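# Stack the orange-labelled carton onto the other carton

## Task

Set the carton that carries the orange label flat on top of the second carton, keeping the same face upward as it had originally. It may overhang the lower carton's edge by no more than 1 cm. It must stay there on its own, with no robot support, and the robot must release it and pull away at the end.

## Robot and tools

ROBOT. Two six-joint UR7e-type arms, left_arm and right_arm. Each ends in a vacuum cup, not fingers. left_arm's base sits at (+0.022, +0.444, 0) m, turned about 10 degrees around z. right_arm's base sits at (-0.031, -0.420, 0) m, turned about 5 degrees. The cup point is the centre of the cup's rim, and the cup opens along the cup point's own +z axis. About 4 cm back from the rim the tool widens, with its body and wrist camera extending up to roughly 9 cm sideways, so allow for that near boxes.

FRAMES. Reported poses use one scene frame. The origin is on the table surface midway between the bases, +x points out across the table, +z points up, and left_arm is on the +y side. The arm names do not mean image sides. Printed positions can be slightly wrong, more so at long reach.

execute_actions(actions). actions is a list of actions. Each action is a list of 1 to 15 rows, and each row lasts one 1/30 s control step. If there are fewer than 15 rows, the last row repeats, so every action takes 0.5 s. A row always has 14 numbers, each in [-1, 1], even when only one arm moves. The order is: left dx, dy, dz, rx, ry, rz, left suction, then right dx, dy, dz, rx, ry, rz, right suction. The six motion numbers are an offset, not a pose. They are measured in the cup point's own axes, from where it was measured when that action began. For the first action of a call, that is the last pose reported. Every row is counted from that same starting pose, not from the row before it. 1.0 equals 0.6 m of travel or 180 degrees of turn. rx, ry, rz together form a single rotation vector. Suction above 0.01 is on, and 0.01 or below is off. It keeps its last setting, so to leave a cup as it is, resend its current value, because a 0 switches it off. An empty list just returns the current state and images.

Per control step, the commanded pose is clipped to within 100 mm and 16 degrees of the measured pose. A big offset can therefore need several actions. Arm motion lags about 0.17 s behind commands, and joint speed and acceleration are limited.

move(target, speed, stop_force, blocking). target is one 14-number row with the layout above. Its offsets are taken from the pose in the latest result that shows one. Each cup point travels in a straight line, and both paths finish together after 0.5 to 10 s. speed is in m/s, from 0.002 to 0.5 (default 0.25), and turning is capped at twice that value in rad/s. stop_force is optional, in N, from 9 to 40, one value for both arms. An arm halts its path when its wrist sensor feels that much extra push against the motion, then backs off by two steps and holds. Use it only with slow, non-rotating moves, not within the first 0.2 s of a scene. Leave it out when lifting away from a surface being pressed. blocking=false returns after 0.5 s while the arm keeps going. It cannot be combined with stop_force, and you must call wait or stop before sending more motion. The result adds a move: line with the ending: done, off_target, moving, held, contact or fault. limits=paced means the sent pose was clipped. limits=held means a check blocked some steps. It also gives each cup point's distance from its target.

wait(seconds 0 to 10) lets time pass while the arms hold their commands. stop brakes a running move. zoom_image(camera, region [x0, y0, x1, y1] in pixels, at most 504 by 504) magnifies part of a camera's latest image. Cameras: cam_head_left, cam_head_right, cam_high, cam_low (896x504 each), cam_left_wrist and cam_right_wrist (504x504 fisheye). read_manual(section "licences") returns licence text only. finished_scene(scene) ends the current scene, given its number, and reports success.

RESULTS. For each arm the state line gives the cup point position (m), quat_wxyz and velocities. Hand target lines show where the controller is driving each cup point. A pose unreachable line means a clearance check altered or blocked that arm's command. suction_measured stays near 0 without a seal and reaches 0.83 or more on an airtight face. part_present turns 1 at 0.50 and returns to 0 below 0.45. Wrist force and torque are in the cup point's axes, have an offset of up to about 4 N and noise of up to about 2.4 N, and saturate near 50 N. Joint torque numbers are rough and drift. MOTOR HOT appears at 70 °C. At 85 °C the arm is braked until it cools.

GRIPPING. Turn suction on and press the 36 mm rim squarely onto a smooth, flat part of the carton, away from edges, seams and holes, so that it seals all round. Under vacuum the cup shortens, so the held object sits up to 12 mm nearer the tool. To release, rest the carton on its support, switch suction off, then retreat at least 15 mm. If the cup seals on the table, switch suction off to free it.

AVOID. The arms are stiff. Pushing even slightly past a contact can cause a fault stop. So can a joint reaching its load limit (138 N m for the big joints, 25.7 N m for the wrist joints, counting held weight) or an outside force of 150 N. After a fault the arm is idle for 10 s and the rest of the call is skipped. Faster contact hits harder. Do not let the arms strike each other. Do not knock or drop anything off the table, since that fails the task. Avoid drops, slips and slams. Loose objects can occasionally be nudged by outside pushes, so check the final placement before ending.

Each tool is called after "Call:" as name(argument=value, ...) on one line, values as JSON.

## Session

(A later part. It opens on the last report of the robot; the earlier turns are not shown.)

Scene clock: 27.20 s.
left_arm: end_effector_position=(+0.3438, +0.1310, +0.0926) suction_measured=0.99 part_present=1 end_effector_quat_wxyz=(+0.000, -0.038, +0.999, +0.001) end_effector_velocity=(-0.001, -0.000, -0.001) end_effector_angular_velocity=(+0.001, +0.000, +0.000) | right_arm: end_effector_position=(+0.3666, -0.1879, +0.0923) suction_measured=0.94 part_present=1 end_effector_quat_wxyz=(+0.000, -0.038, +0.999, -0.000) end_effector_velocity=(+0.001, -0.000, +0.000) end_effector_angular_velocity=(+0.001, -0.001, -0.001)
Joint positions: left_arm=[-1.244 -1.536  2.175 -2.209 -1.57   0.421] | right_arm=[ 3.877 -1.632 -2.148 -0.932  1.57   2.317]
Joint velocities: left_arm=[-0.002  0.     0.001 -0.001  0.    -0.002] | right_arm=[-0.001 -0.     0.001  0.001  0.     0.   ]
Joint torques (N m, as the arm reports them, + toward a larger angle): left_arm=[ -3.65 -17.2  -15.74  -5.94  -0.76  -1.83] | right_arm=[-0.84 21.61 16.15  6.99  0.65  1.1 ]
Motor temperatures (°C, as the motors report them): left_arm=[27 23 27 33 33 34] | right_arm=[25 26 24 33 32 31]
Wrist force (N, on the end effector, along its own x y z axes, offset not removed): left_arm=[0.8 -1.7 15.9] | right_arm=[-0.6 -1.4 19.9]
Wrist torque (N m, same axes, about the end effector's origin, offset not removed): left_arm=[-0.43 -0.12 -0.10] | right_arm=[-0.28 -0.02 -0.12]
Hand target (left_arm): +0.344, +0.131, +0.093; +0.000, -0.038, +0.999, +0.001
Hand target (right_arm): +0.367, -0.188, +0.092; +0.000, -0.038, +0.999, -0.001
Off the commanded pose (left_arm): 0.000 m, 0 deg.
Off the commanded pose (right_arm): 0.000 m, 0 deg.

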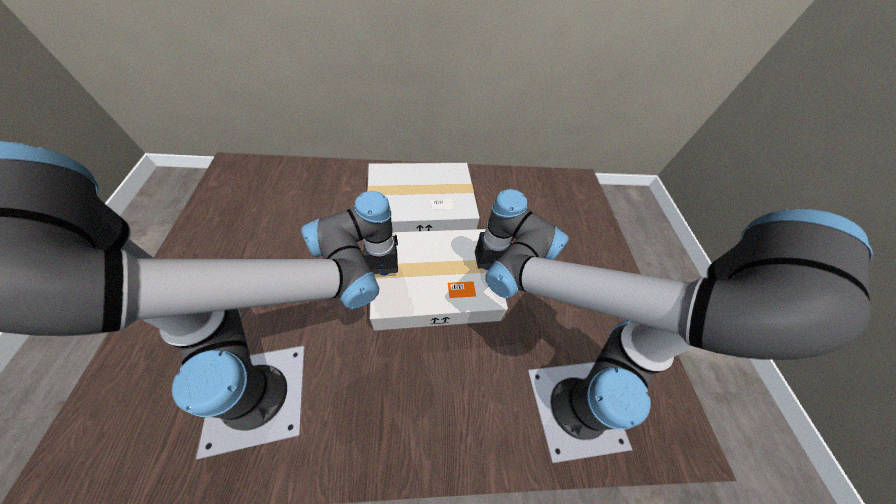

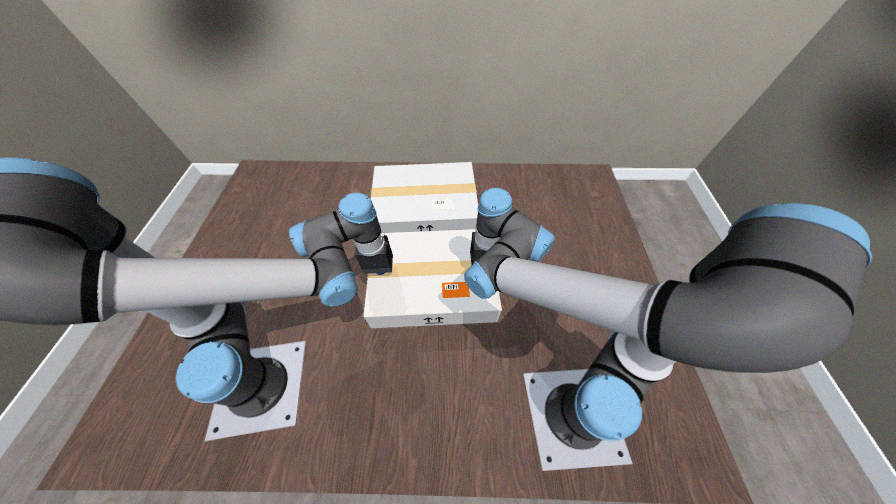

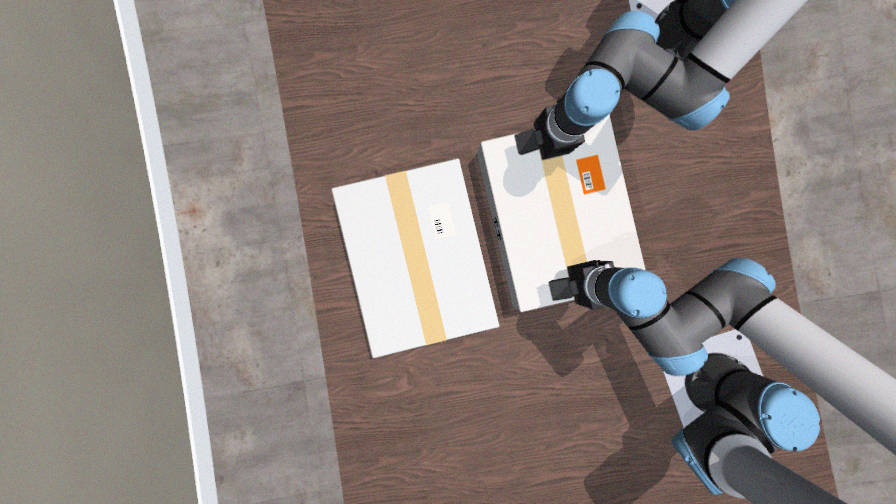

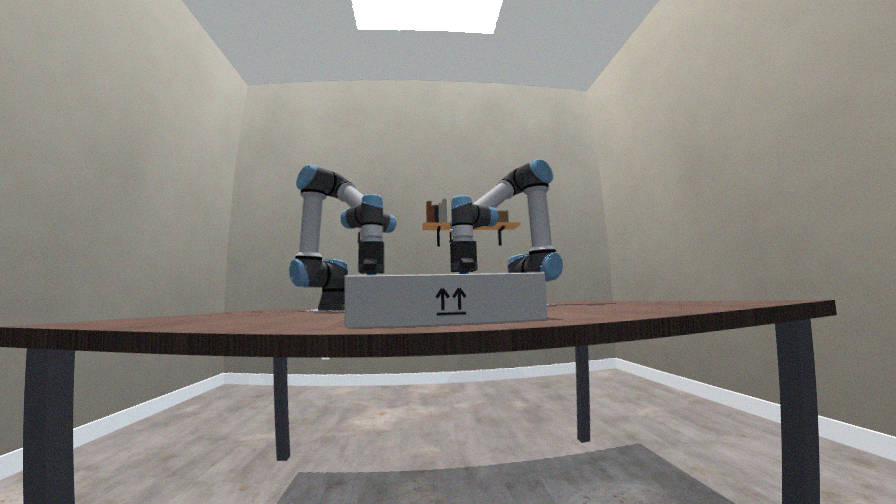

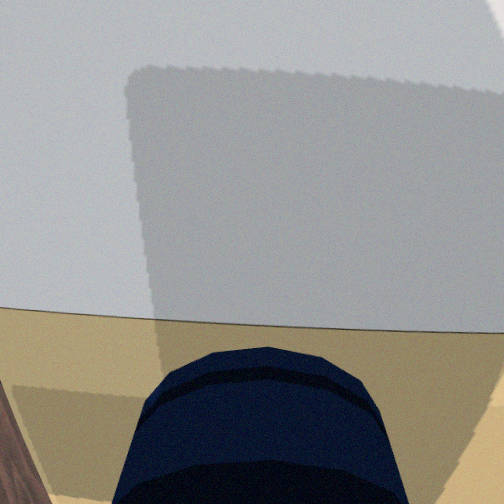

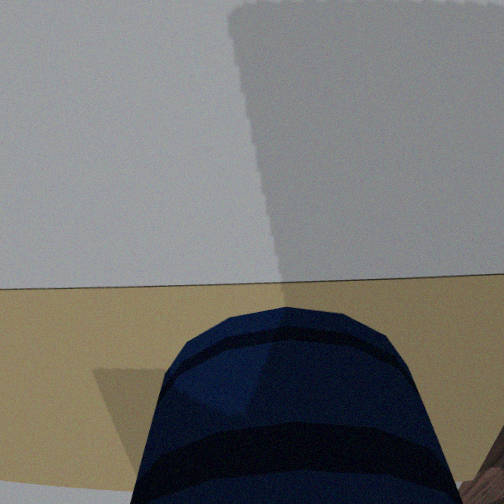

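Call:
execute_actions(actions=[])

Call:
move(target=[0,0,-0.05,0,0,0,1,0,0,-0.05,0,0,0,1], speed=0.03)

Scene clock: 36.33 s.
left_arm: end_effector_position=(+0.3438, +0.1310, +0.0926) suction_measured=1.00 part_present=1 end_effector_quat_wxyz=(+0.000, -0.038, +0.999, +0.001) end_effector_velocity=(+0.000, +0.000, +0.000) end_effector_angular_velocity=(-0.001, +0.000, +0.000) | right_arm: end_effector_position=(+0.3666, -0.1879, +0.0923) suction_measured=0.96 part_present=1 end_effector_quat_wxyz=(+0.000, -0.038, +0.999, -0.001) end_effector_velocity=(-0.000, -0.000, -0.000) end_effector_angular_velocity=(-0.001, +0.001, -0.000)
Joint positions: left_arm=[-1.244 -1.536  2.175 -2.209 -1.57   0.421] | right_arm=[ 3.877 -1.632 -2.148 -0.932  1.57   2.317]
Joint velocities: left_arm=[ 0.001 -0.001 -0.     0.001 -0.     0.001] | right_arm=[-0.     0.    -0.001 -0.     0.    -0.   ]
Joint torques (N m, as the arm reports them, + toward a larger angle): left_arm=[  7.68 -18.74 -17.19  -4.99   1.77  -1.28] | right_arm=[-0.43 20.59 16.56  5.21 -1.3   1.39]
Motor temperatures (°C, as the motors report them): left_arm=[27 23 27 33 33 34] | right_arm=[25 26 24 33 32 31]
Wrist force (N, on the end effector, along its own x y z axes, offset not removed): left_arm=[1.5 -4.8 17.3] | right_arm=[-4.0 -1.7 21.4]
Wrist torque (N m, same axes, about the end effector's origin, offset not removed): left_arm=[-0.72 -0.22 -0.08] | right_arm=[-0.23 0.45 -0.13]
Hand target (left_arm): +0.344, +0.131, +0.093; +0.000, -0.038, +0.999, +0.001
Hand target (right_arm): +0.367, -0.188, +0.092; +0.000, -0.038, +0.999, -0.001
Off the commanded pose (left_arm): 0.000 m, 0 deg.
Off the commanded pose (right_arm): 0.000 m, 0 deg.

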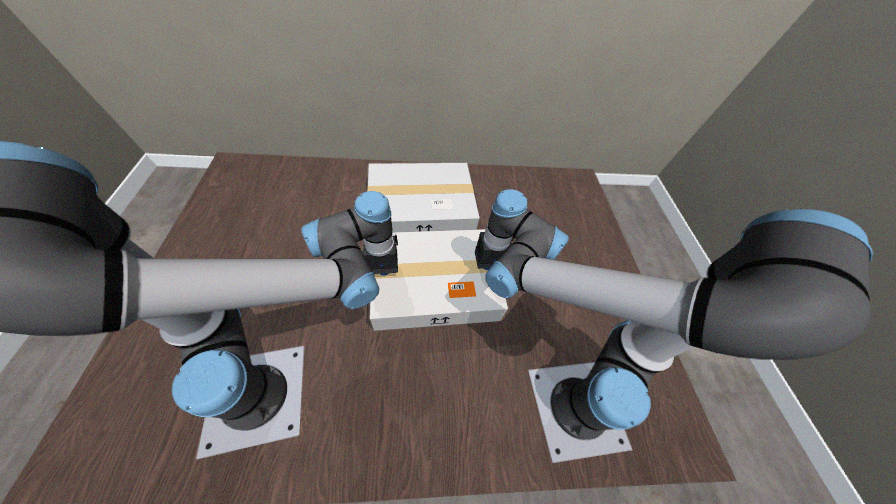

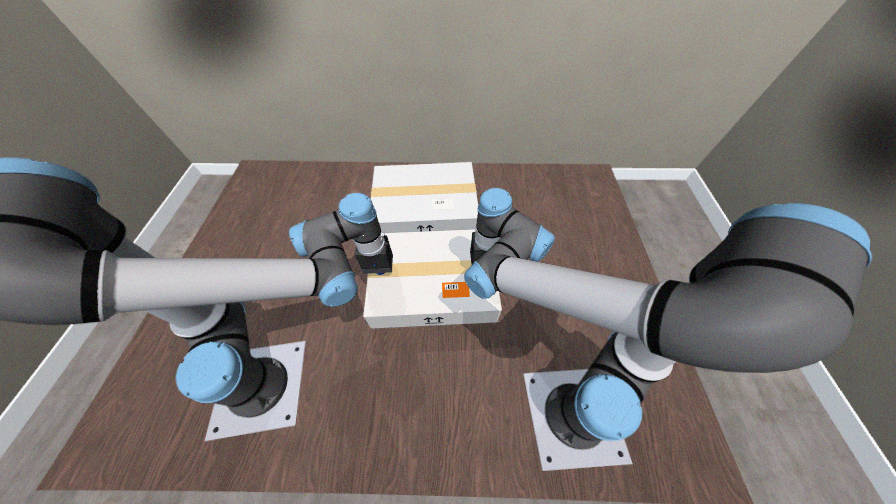

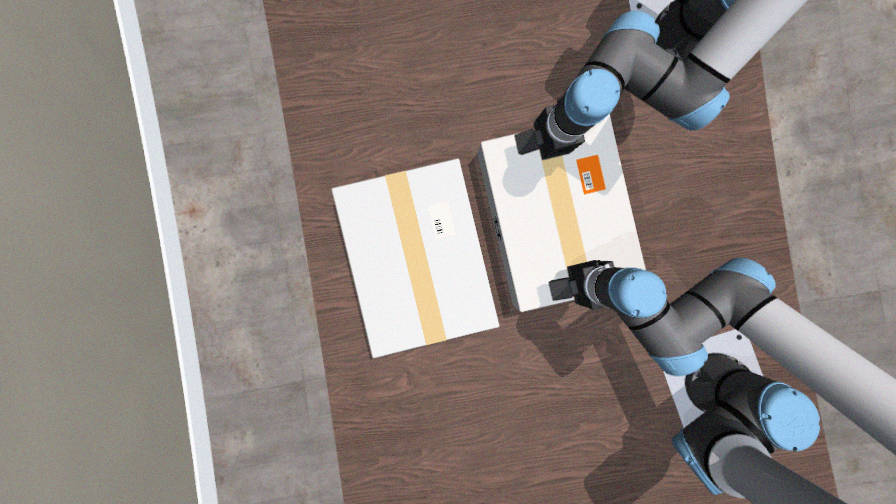

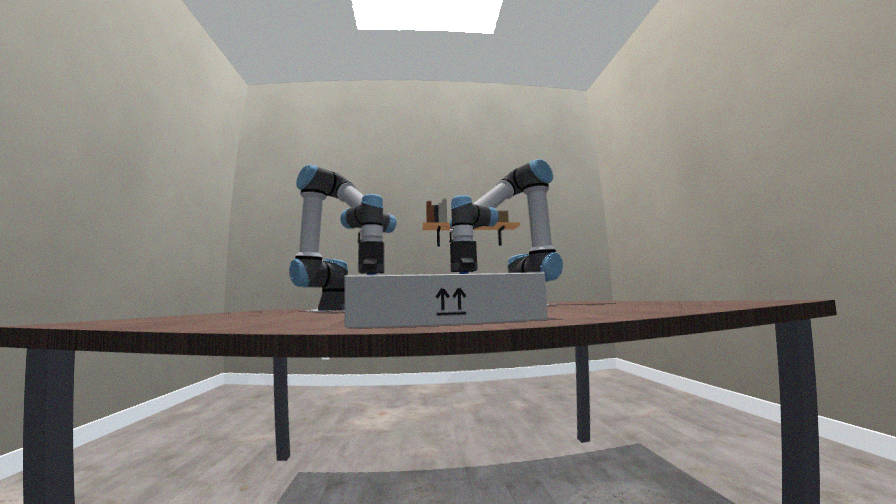

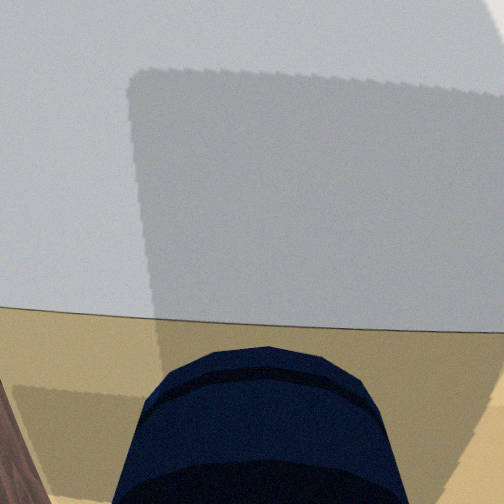

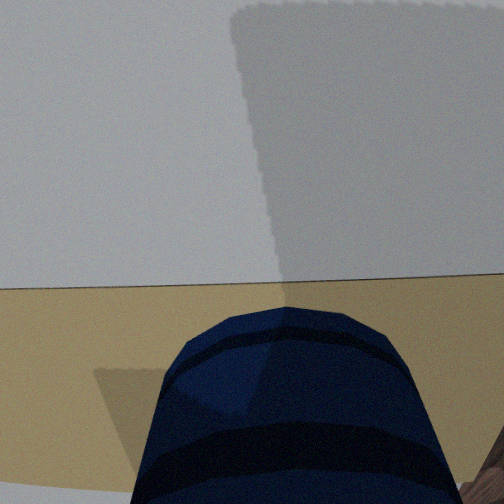

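Scene clock: 37.70 s.
left_arm: end_effector_position=(+0.3439, +0.1309, +0.1223) suction_measured=1.00 part_present=1 end_effector_quat_wxyz=(+0.000, -0.038, +0.999, +0.001) end_effector_velocity=(+0.000, -0.000, +0.002) end_effector_angular_velocity=(-0.000, +0.000, +0.001) | right_arm: end_effector_position=(+0.3666, -0.1879, +0.1220) suction_measured=0.96 part_present=1 end_effector_quat_wxyz=(+0.000, -0.038, +0.999, -0.000) end_effector_velocity=(-0.000, +0.001, +0.003) end_effector_angular_velocity=(+0.000, -0.000, +0.001)
Joint positions: left_arm=[-1.244 -1.583  2.131 -2.118 -1.57   0.421] | right_arm=[ 3.877 -1.586 -2.105 -1.022  1.57   2.317]
Joint velocities: left_arm=[ 0.001 -0.002 -0.004  0.007 -0.     0.   ] | right_arm=[ 0.001  0.003  0.004 -0.007 -0.     0.   ]
Joint torques (N m, as the arm reports them, + toward a larger angle): left_arm=[  4.41 -42.02 -31.14  -1.83   1.73   0.11] | right_arm=[-6.04 44.57 43.41  1.93 -0.82  0.13]
Motor temperatures (°C, as the motors report them): left_arm=[27 23 27 33 33 34] | right_arm=[25 26 24 33 32 31]
Wrist force (N, on the end effector, along its own x y z axes, offset not removed): left_arm=[0.4 -2.9 15.8] | right_arm=[-3.1 -0.6 19.4]
Wrist torque (N m, same axes, about the end effector's origin, offset not removed): left_arm=[-0.63 -0.01 -0.10] | right_arm=[-0.08 0.47 -0.12]
Hand target (left_arm): +0.344, +0.131, +0.123; +0.000, -0.038, +0.999, +0.001
Hand target (right_arm): +0.367, -0.188, +0.122; +0.000, -0.038, +0.999, -0.000
Off the commanded pose (left_arm): 0.000 m, 0 deg.
Off the commanded pose (right_arm): 0.000 m, 0 deg.
move: done

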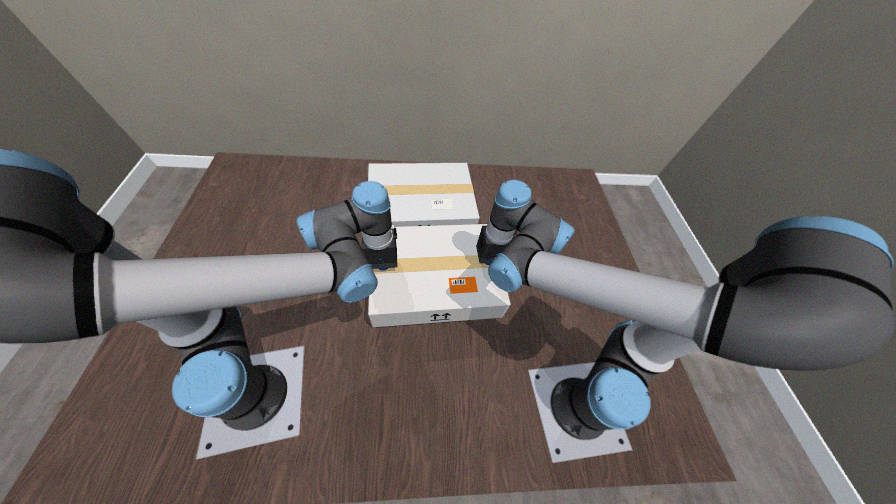

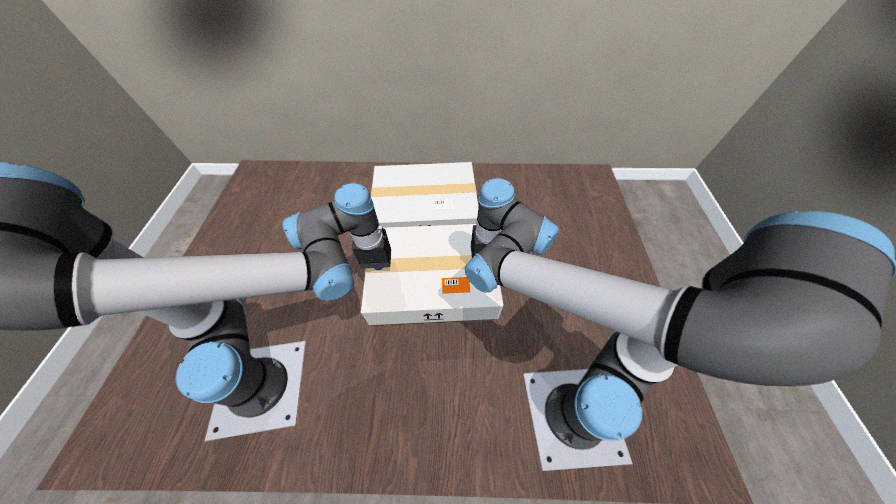

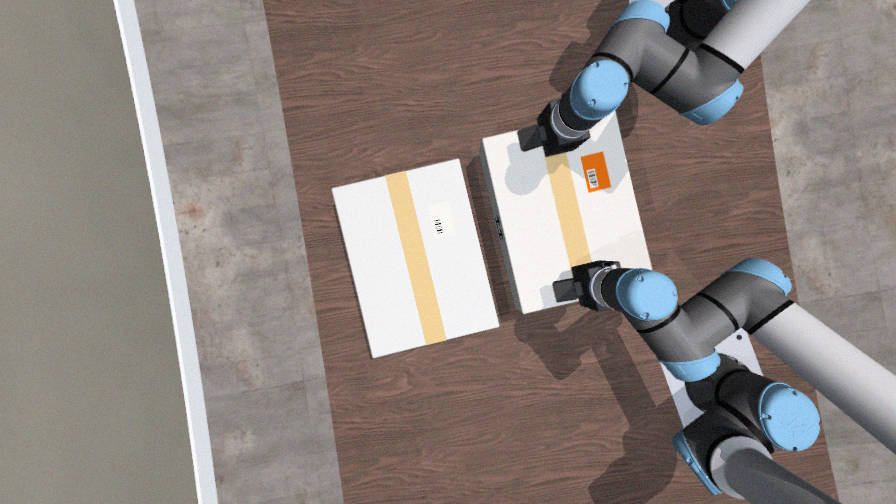

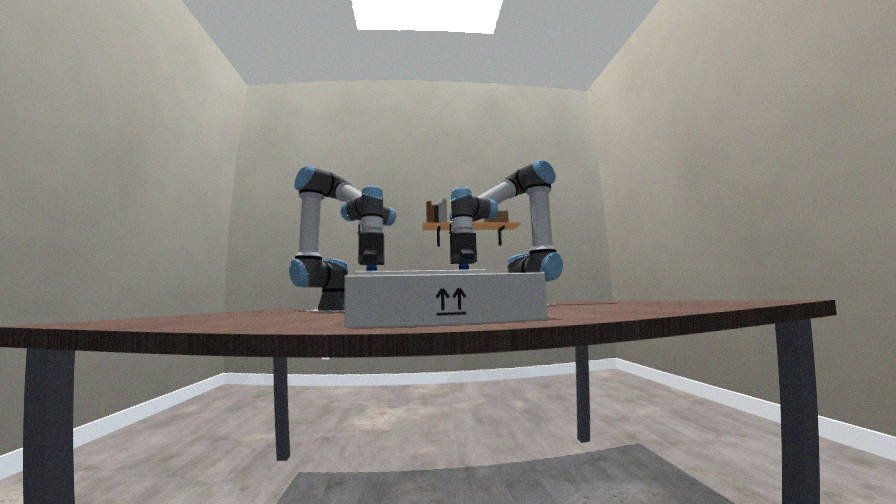

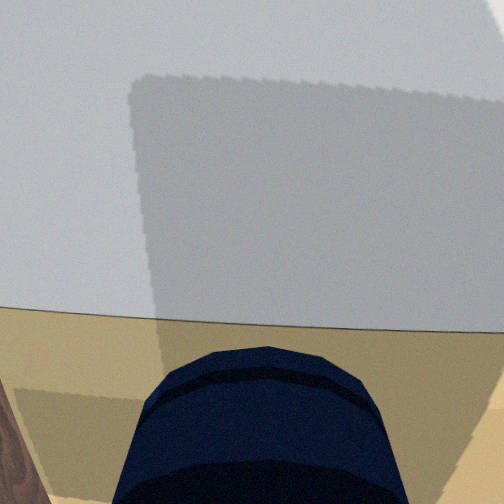

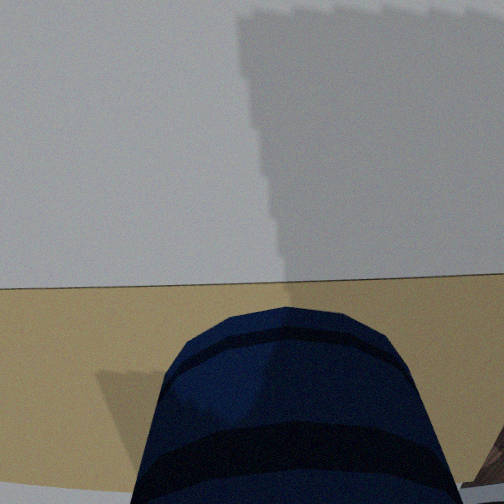

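Call:
move(target=[0,0,-0.155,0,0,0,1,0,0,-0.155,0,0,0,1], speed=0.08)

Call:
move(target=[-0.5802,0.0393,0,0,0,-0.003,1,-0.5849,0.0383,0,0,0,-0.003,1], speed=0.1)

Scene clock: 44.73 s.
left_arm: end_effector_position=(+0.3440, +0.1307, +0.2149) suction_measured=1.00 part_present=1 end_effector_quat_wxyz=(+0.000, -0.038, +0.999, +0.001) end_effector_velocity=(+0.000, +0.001, +0.002) end_effector_angular_velocity=(+0.001, +0.001, +0.002) | right_arm: end_effector_position=(+0.3666, -0.1880, +0.2147) suction_measured=0.96 part_present=1 end_effector_quat_wxyz=(+0.000, -0.038, +0.999, -0.000) end_effector_velocity=(-0.000, -0.000, +0.002) end_effector_angular_velocity=(-0.001, +0.001, -0.001)
Joint positions: left_arm=[-1.244 -1.681  1.964 -1.852 -1.57   0.421] | right_arm=[ 3.877 -1.488 -1.94  -1.285  1.569  2.317]
Joint velocities: left_arm=[ 0.002 -0.002 -0.005  0.008 -0.    -0.   ] | right_arm=[-0.     0.001  0.005 -0.007  0.     0.001]
Joint torques (N m, as the arm reports them, + toward a larger angle): left_arm=[ -7.14 -37.98 -33.59  -1.5    0.33  -0.22] | right_arm=[ 6.27 40.   51.24  1.96  0.3   1.48]
Motor temperatures (°C, as the motors report them): left_arm=[27 23 27 33 33 34] | right_arm=[25 26 24 33 32 31]
Wrist force (N, on the end effector, along its own x y z axes, offset not removed): left_arm=[-0.8 -1.2 16.1] | right_arm=[-3.8 -3.7 18.0]
Wrist torque (N m, same axes, about the end effector's origin, offset not removed): left_arm=[-0.46 0.24 -0.10] | right_arm=[-0.48 0.56 -0.15]
Hand target (left_arm): +0.344, +0.131, +0.215; +0.000, -0.038, +0.999, +0.001
Hand target (right_arm): +0.367, -0.188, +0.215; +0.000, -0.038, +0.999, -0.000
Off the commanded pose (left_arm): 0.000 m, 0 deg.
Off the commanded pose (right_arm): 0.000 m, 0 deg.
move: done

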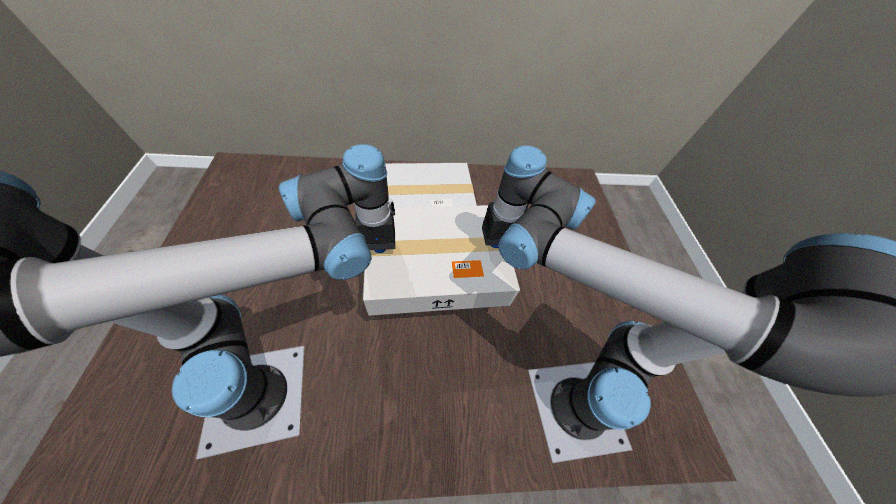

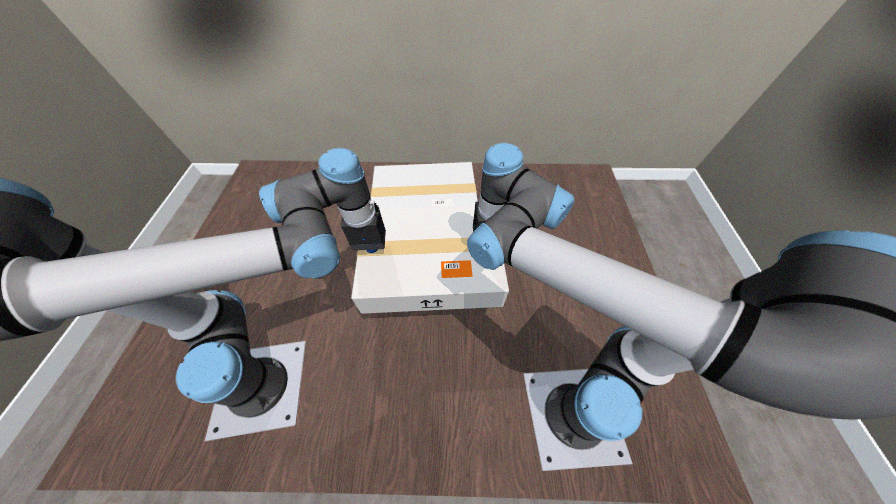

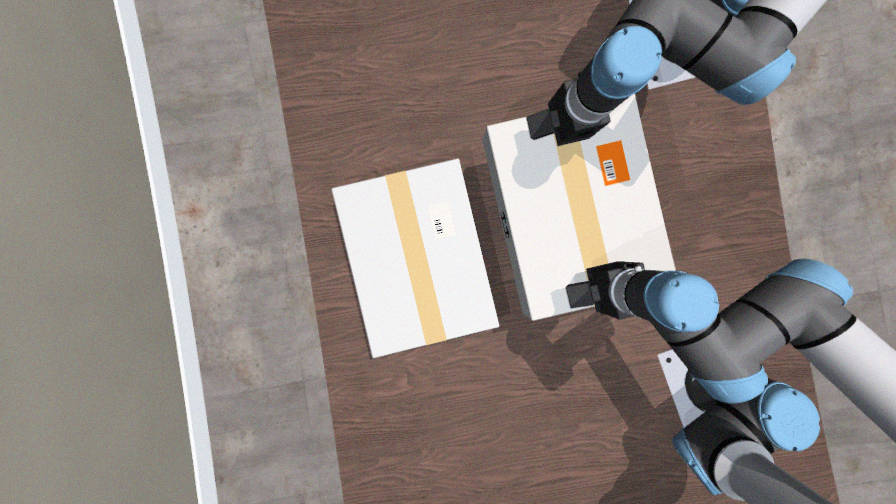

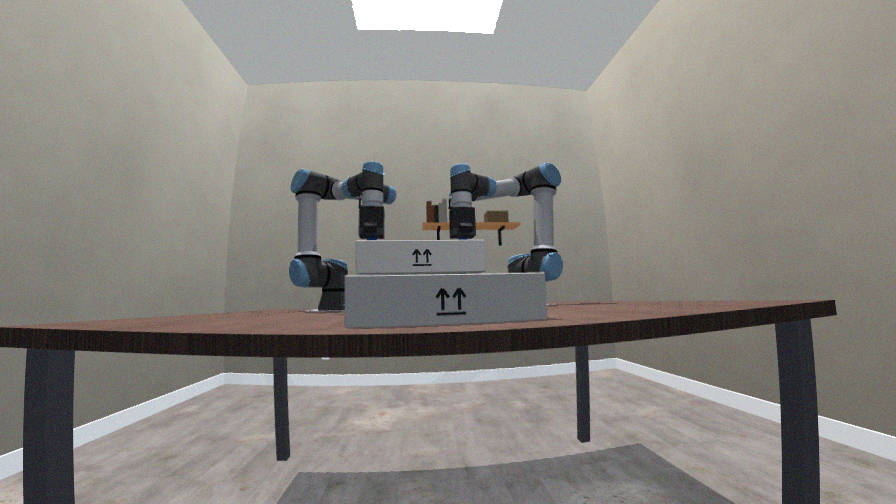

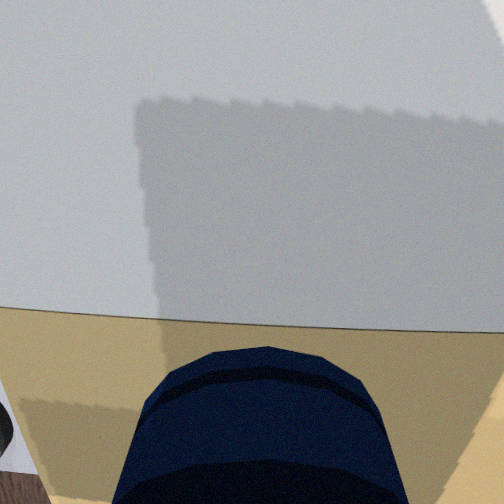

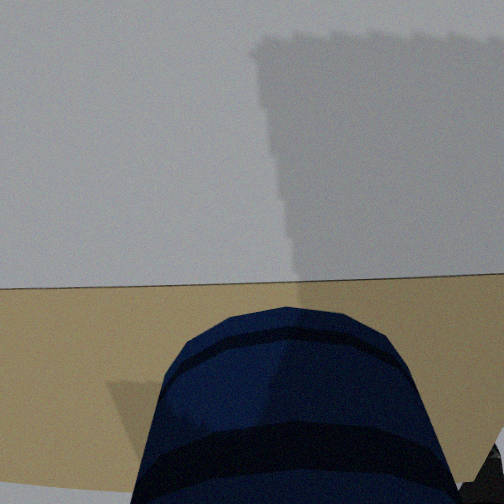

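Scene clock: 48.80 s.
left_arm: end_effector_position=(+0.6891, +0.1810, +0.2146) suction_measured=1.00 part_present=1 end_effector_quat_wxyz=(+0.000, -0.043, +0.999, +0.001) end_effector_velocity=(+0.002, -0.000, +0.001) end_effector_angular_velocity=(-0.001, -0.001, +0.000) | right_arm: end_effector_position=(+0.7145, -0.1388, +0.2148) suction_measured=0.96 part_present=1 end_effector_quat_wxyz=(+0.000, -0.043, +0.999, -0.001) end_effector_velocity=(+0.002, +0.001, +0.000) end_effector_angular_velocity=(-0.001, +0.003, +0.000)
Joint positions: left_arm=[-0.733 -1.036  1.171 -1.705 -1.569  0.922] | right_arm=[ 3.584 -2.334 -0.793 -1.585  1.569  2.015]
Joint velocities: left_arm=[ 0.001  0.005 -0.01   0.004 -0.001  0.001] | right_arm=[-0.001 -0.01   0.018 -0.011  0.001 -0.001]
Joint torques (N m, as the arm reports them, + toward a larger angle): left_arm=[  4.36 -49.81 -32.4   -2.2   -2.67   2.58] | right_arm=[-10.19  60.62  51.21   2.85   2.12  -1.15]
Motor temperatures (°C, as the motors report them): left_arm=[27 23 27 33 33 34] | right_arm=[25 26 24 33 32 31]
Wrist force (N, on the end effector, along its own x y z axes, offset not removed): left_arm=[1.1 0.2 18.2] | right_arm=[-1.0 -6.2 15.2]
Wrist torque (N m, same axes, about the end effector's origin, offset not removed): left_arm=[-0.45 -0.20 -0.18] | right_arm=[-0.44 0.12 -0.12]
Hand target (left_arm): +0.689, +0.181, +0.215; +0.000, -0.043, +0.999, +0.001
Hand target (right_arm): +0.715, -0.139, +0.215; +0.000, -0.043, +0.999, -0.001
Off the commanded pose (left_arm): 0.001 m, 0 deg.
Off the commanded pose (right_arm): 0.000 m, 0 deg.
move: done

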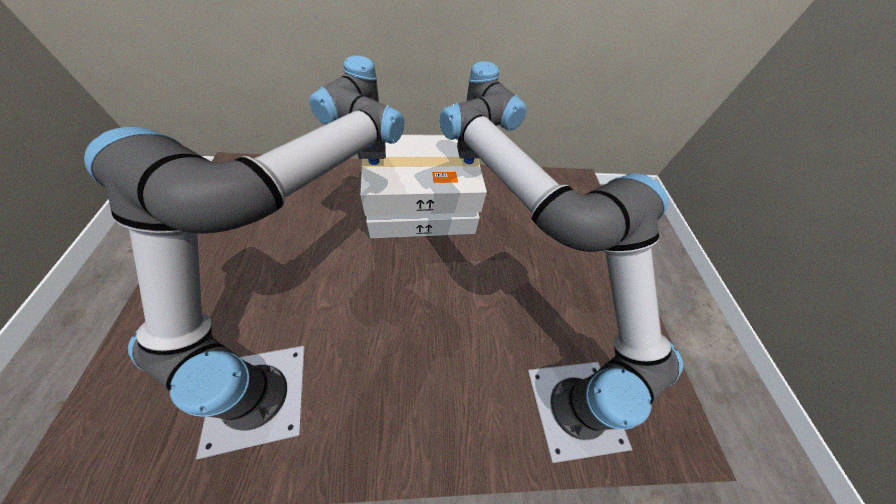

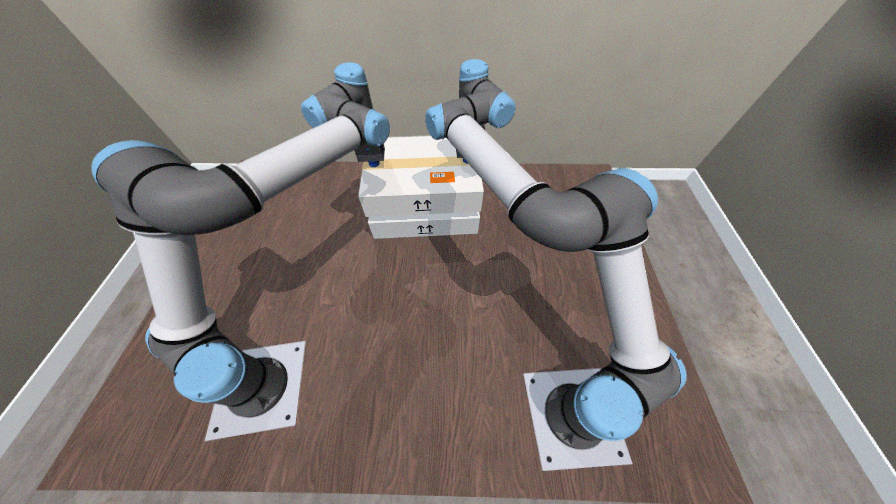

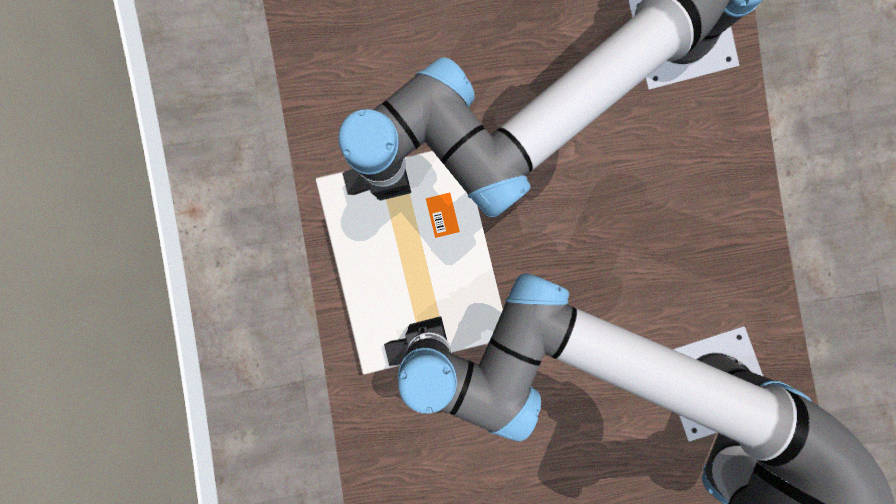

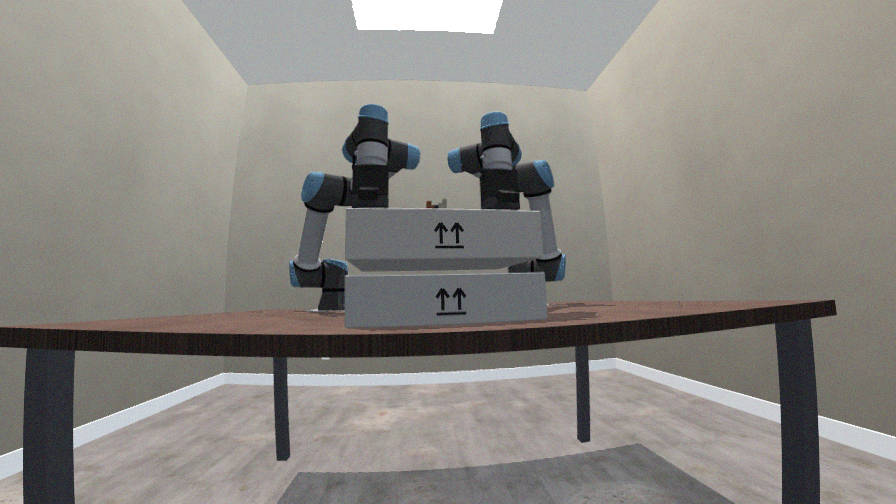

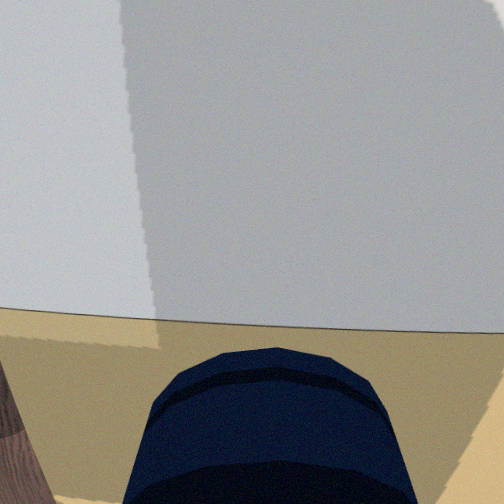

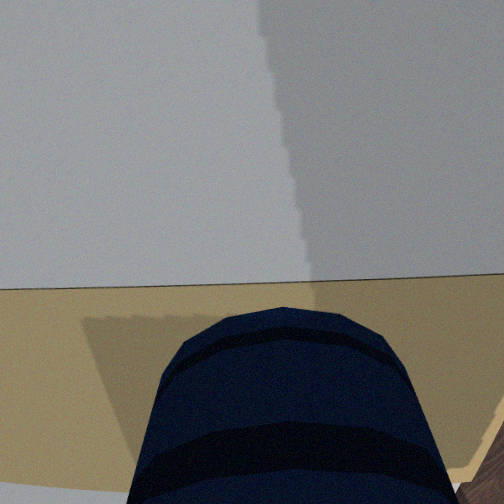

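Call:
move(target=[0,0,0.038,0,0,0,1,0,0,0.038,0,0,0,1], speed=0.03)

Call:
zoom_image(camera="cam_low", region=[330,200,570,340])

Call:
zoom_image(camera="cam_head_left", region=[350,140,500,250])

Scene clock: 54.47 s.
left_arm: end_effector_position=(+0.6890, +0.1810, +0.1921) suction_measured=1.00 part_present=1 end_effector_quat_wxyz=(+0.000, -0.043, +0.999, +0.001) end_effector_velocity=(+0.000, +0.001, -0.003) end_effector_angular_velocity=(+0.001, +0.001, +0.002) | right_arm: end_effector_position=(+0.7146, -0.1388, +0.1923) suction_measured=0.96 part_present=1 end_effector_quat_wxyz=(+0.000, -0.043, +0.999, -0.001) end_effector_velocity=(+0.000, -0.001, -0.002) end_effector_angular_velocity=(-0.000, -0.000, -0.001)
Joint positions: left_arm=[-0.733 -1.027  1.215 -1.758 -1.569  0.922] | right_arm=[ 3.584 -2.335 -0.849 -1.528  1.569  2.015]
Joint velocities: left_arm=[ 0.002  0.001  0.006 -0.005 -0.    -0.   ] | right_arm=[-0.001 -0.    -0.006  0.006 -0.    -0.   ]
Joint torques (N m, as the arm reports them, + toward a larger angle): left_arm=[ -8.49 -51.22 -19.57  -6.52   0.09  -1.85] | right_arm=[12.18 60.78 22.34  7.07 -0.91  1.58]
Motor temperatures (°C, as the motors report them): left_arm=[27 23 27 33 33 34] | right_arm=[25 26 24 33 32 31]
Wrist force (N, on the end effector, along its own x y z axes, offset not removed): left_arm=[-0.1 -0.3 18.1] | right_arm=[2.4 -6.0 17.9]
Wrist torque (N m, same axes, about the end effector's origin, offset not removed): left_arm=[-0.42 0.17 -0.11] | right_arm=[-0.48 -0.48 -0.12]
Hand target (left_arm): +0.689, +0.181, +0.192; +0.000, -0.043, +0.999, +0.001
Hand target (right_arm): +0.715, -0.139, +0.192; +0.000, -0.043, +0.999, -0.001
Off the commanded pose (left_arm): 0.000 m, 0 deg.
Off the commanded pose (right_arm): 0.000 m, 0 deg.
move: done

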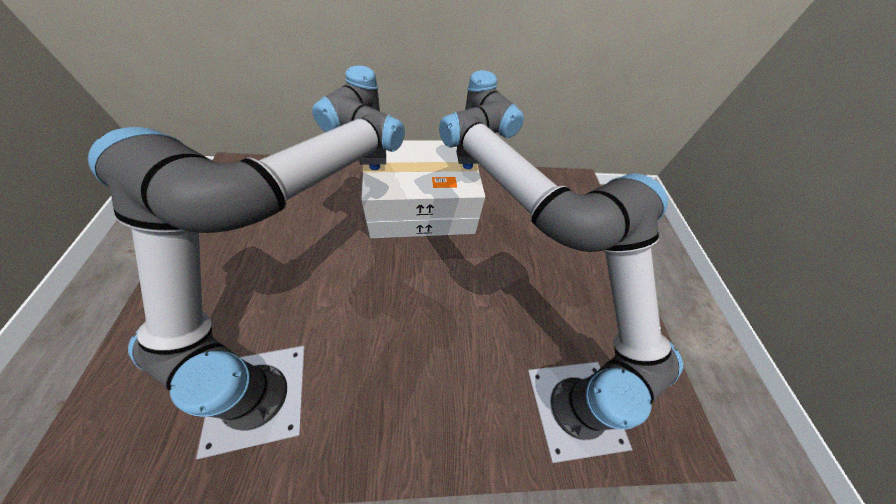

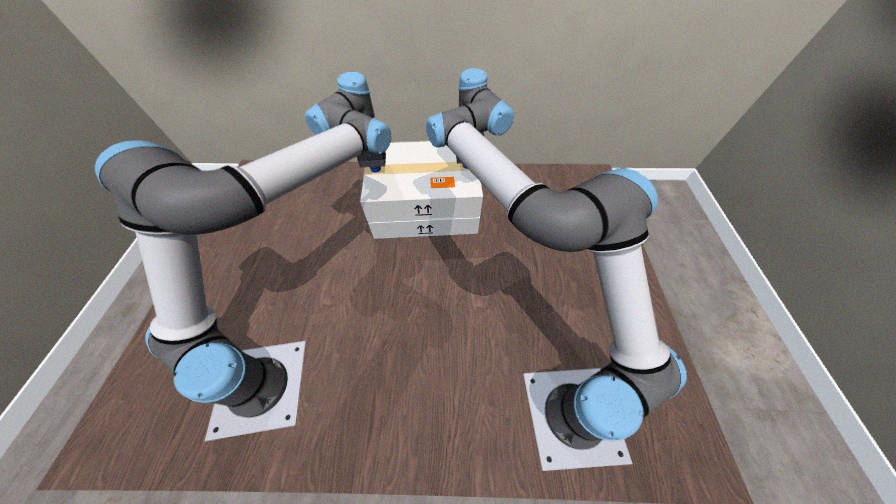

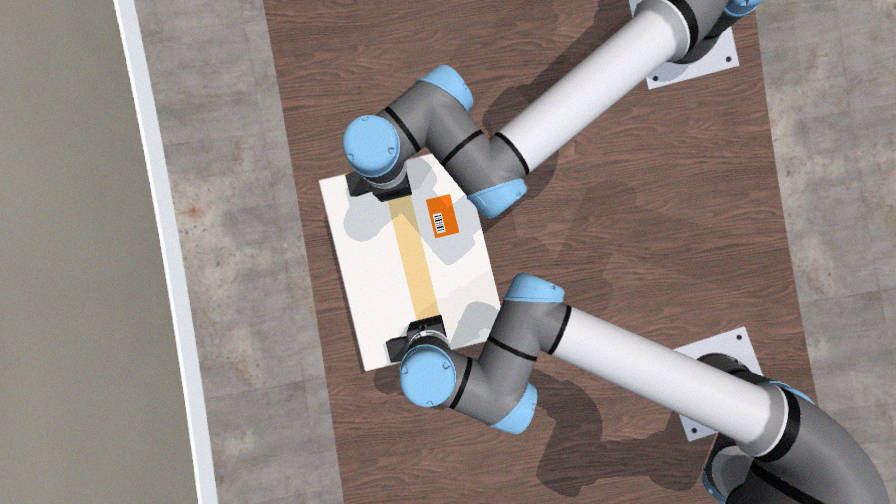

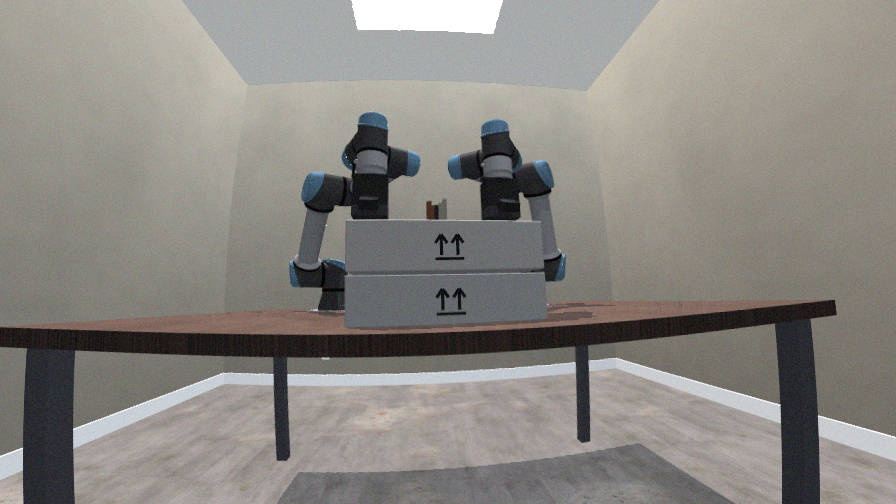

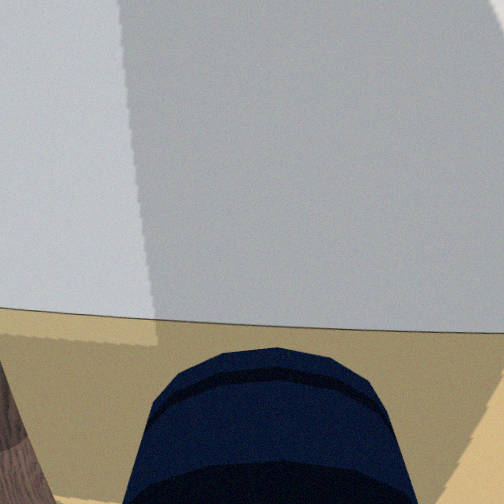

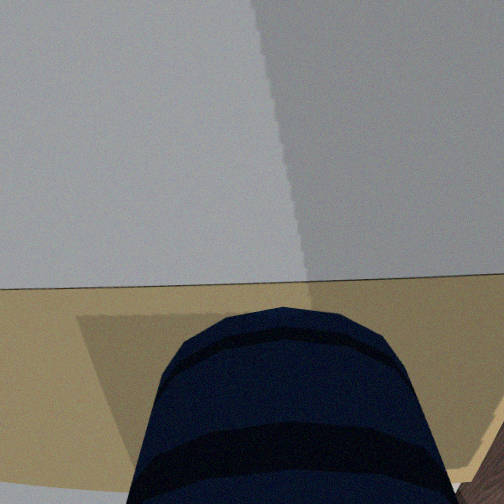

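Region (330, 200, 570, 340) of cam_low's 896x504 image, scaled by 2.100, with more detail than that image has; it fills the top 294 rows of this view, and the rest is white.

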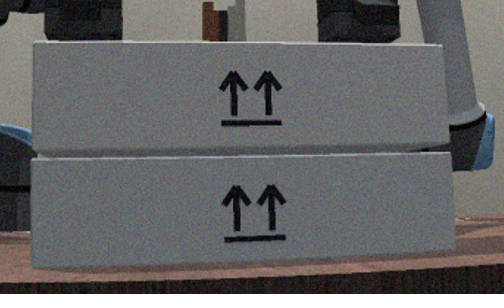

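Region (350, 140, 500, 250) of cam_head_left's 896x504 image, scaled by 3.360, with more detail than that image has; it fills the top 370 rows of this view, and the rest is white.

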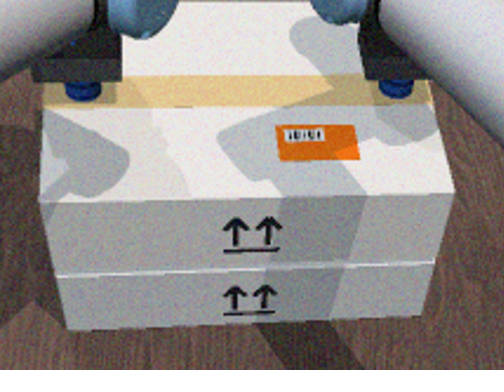

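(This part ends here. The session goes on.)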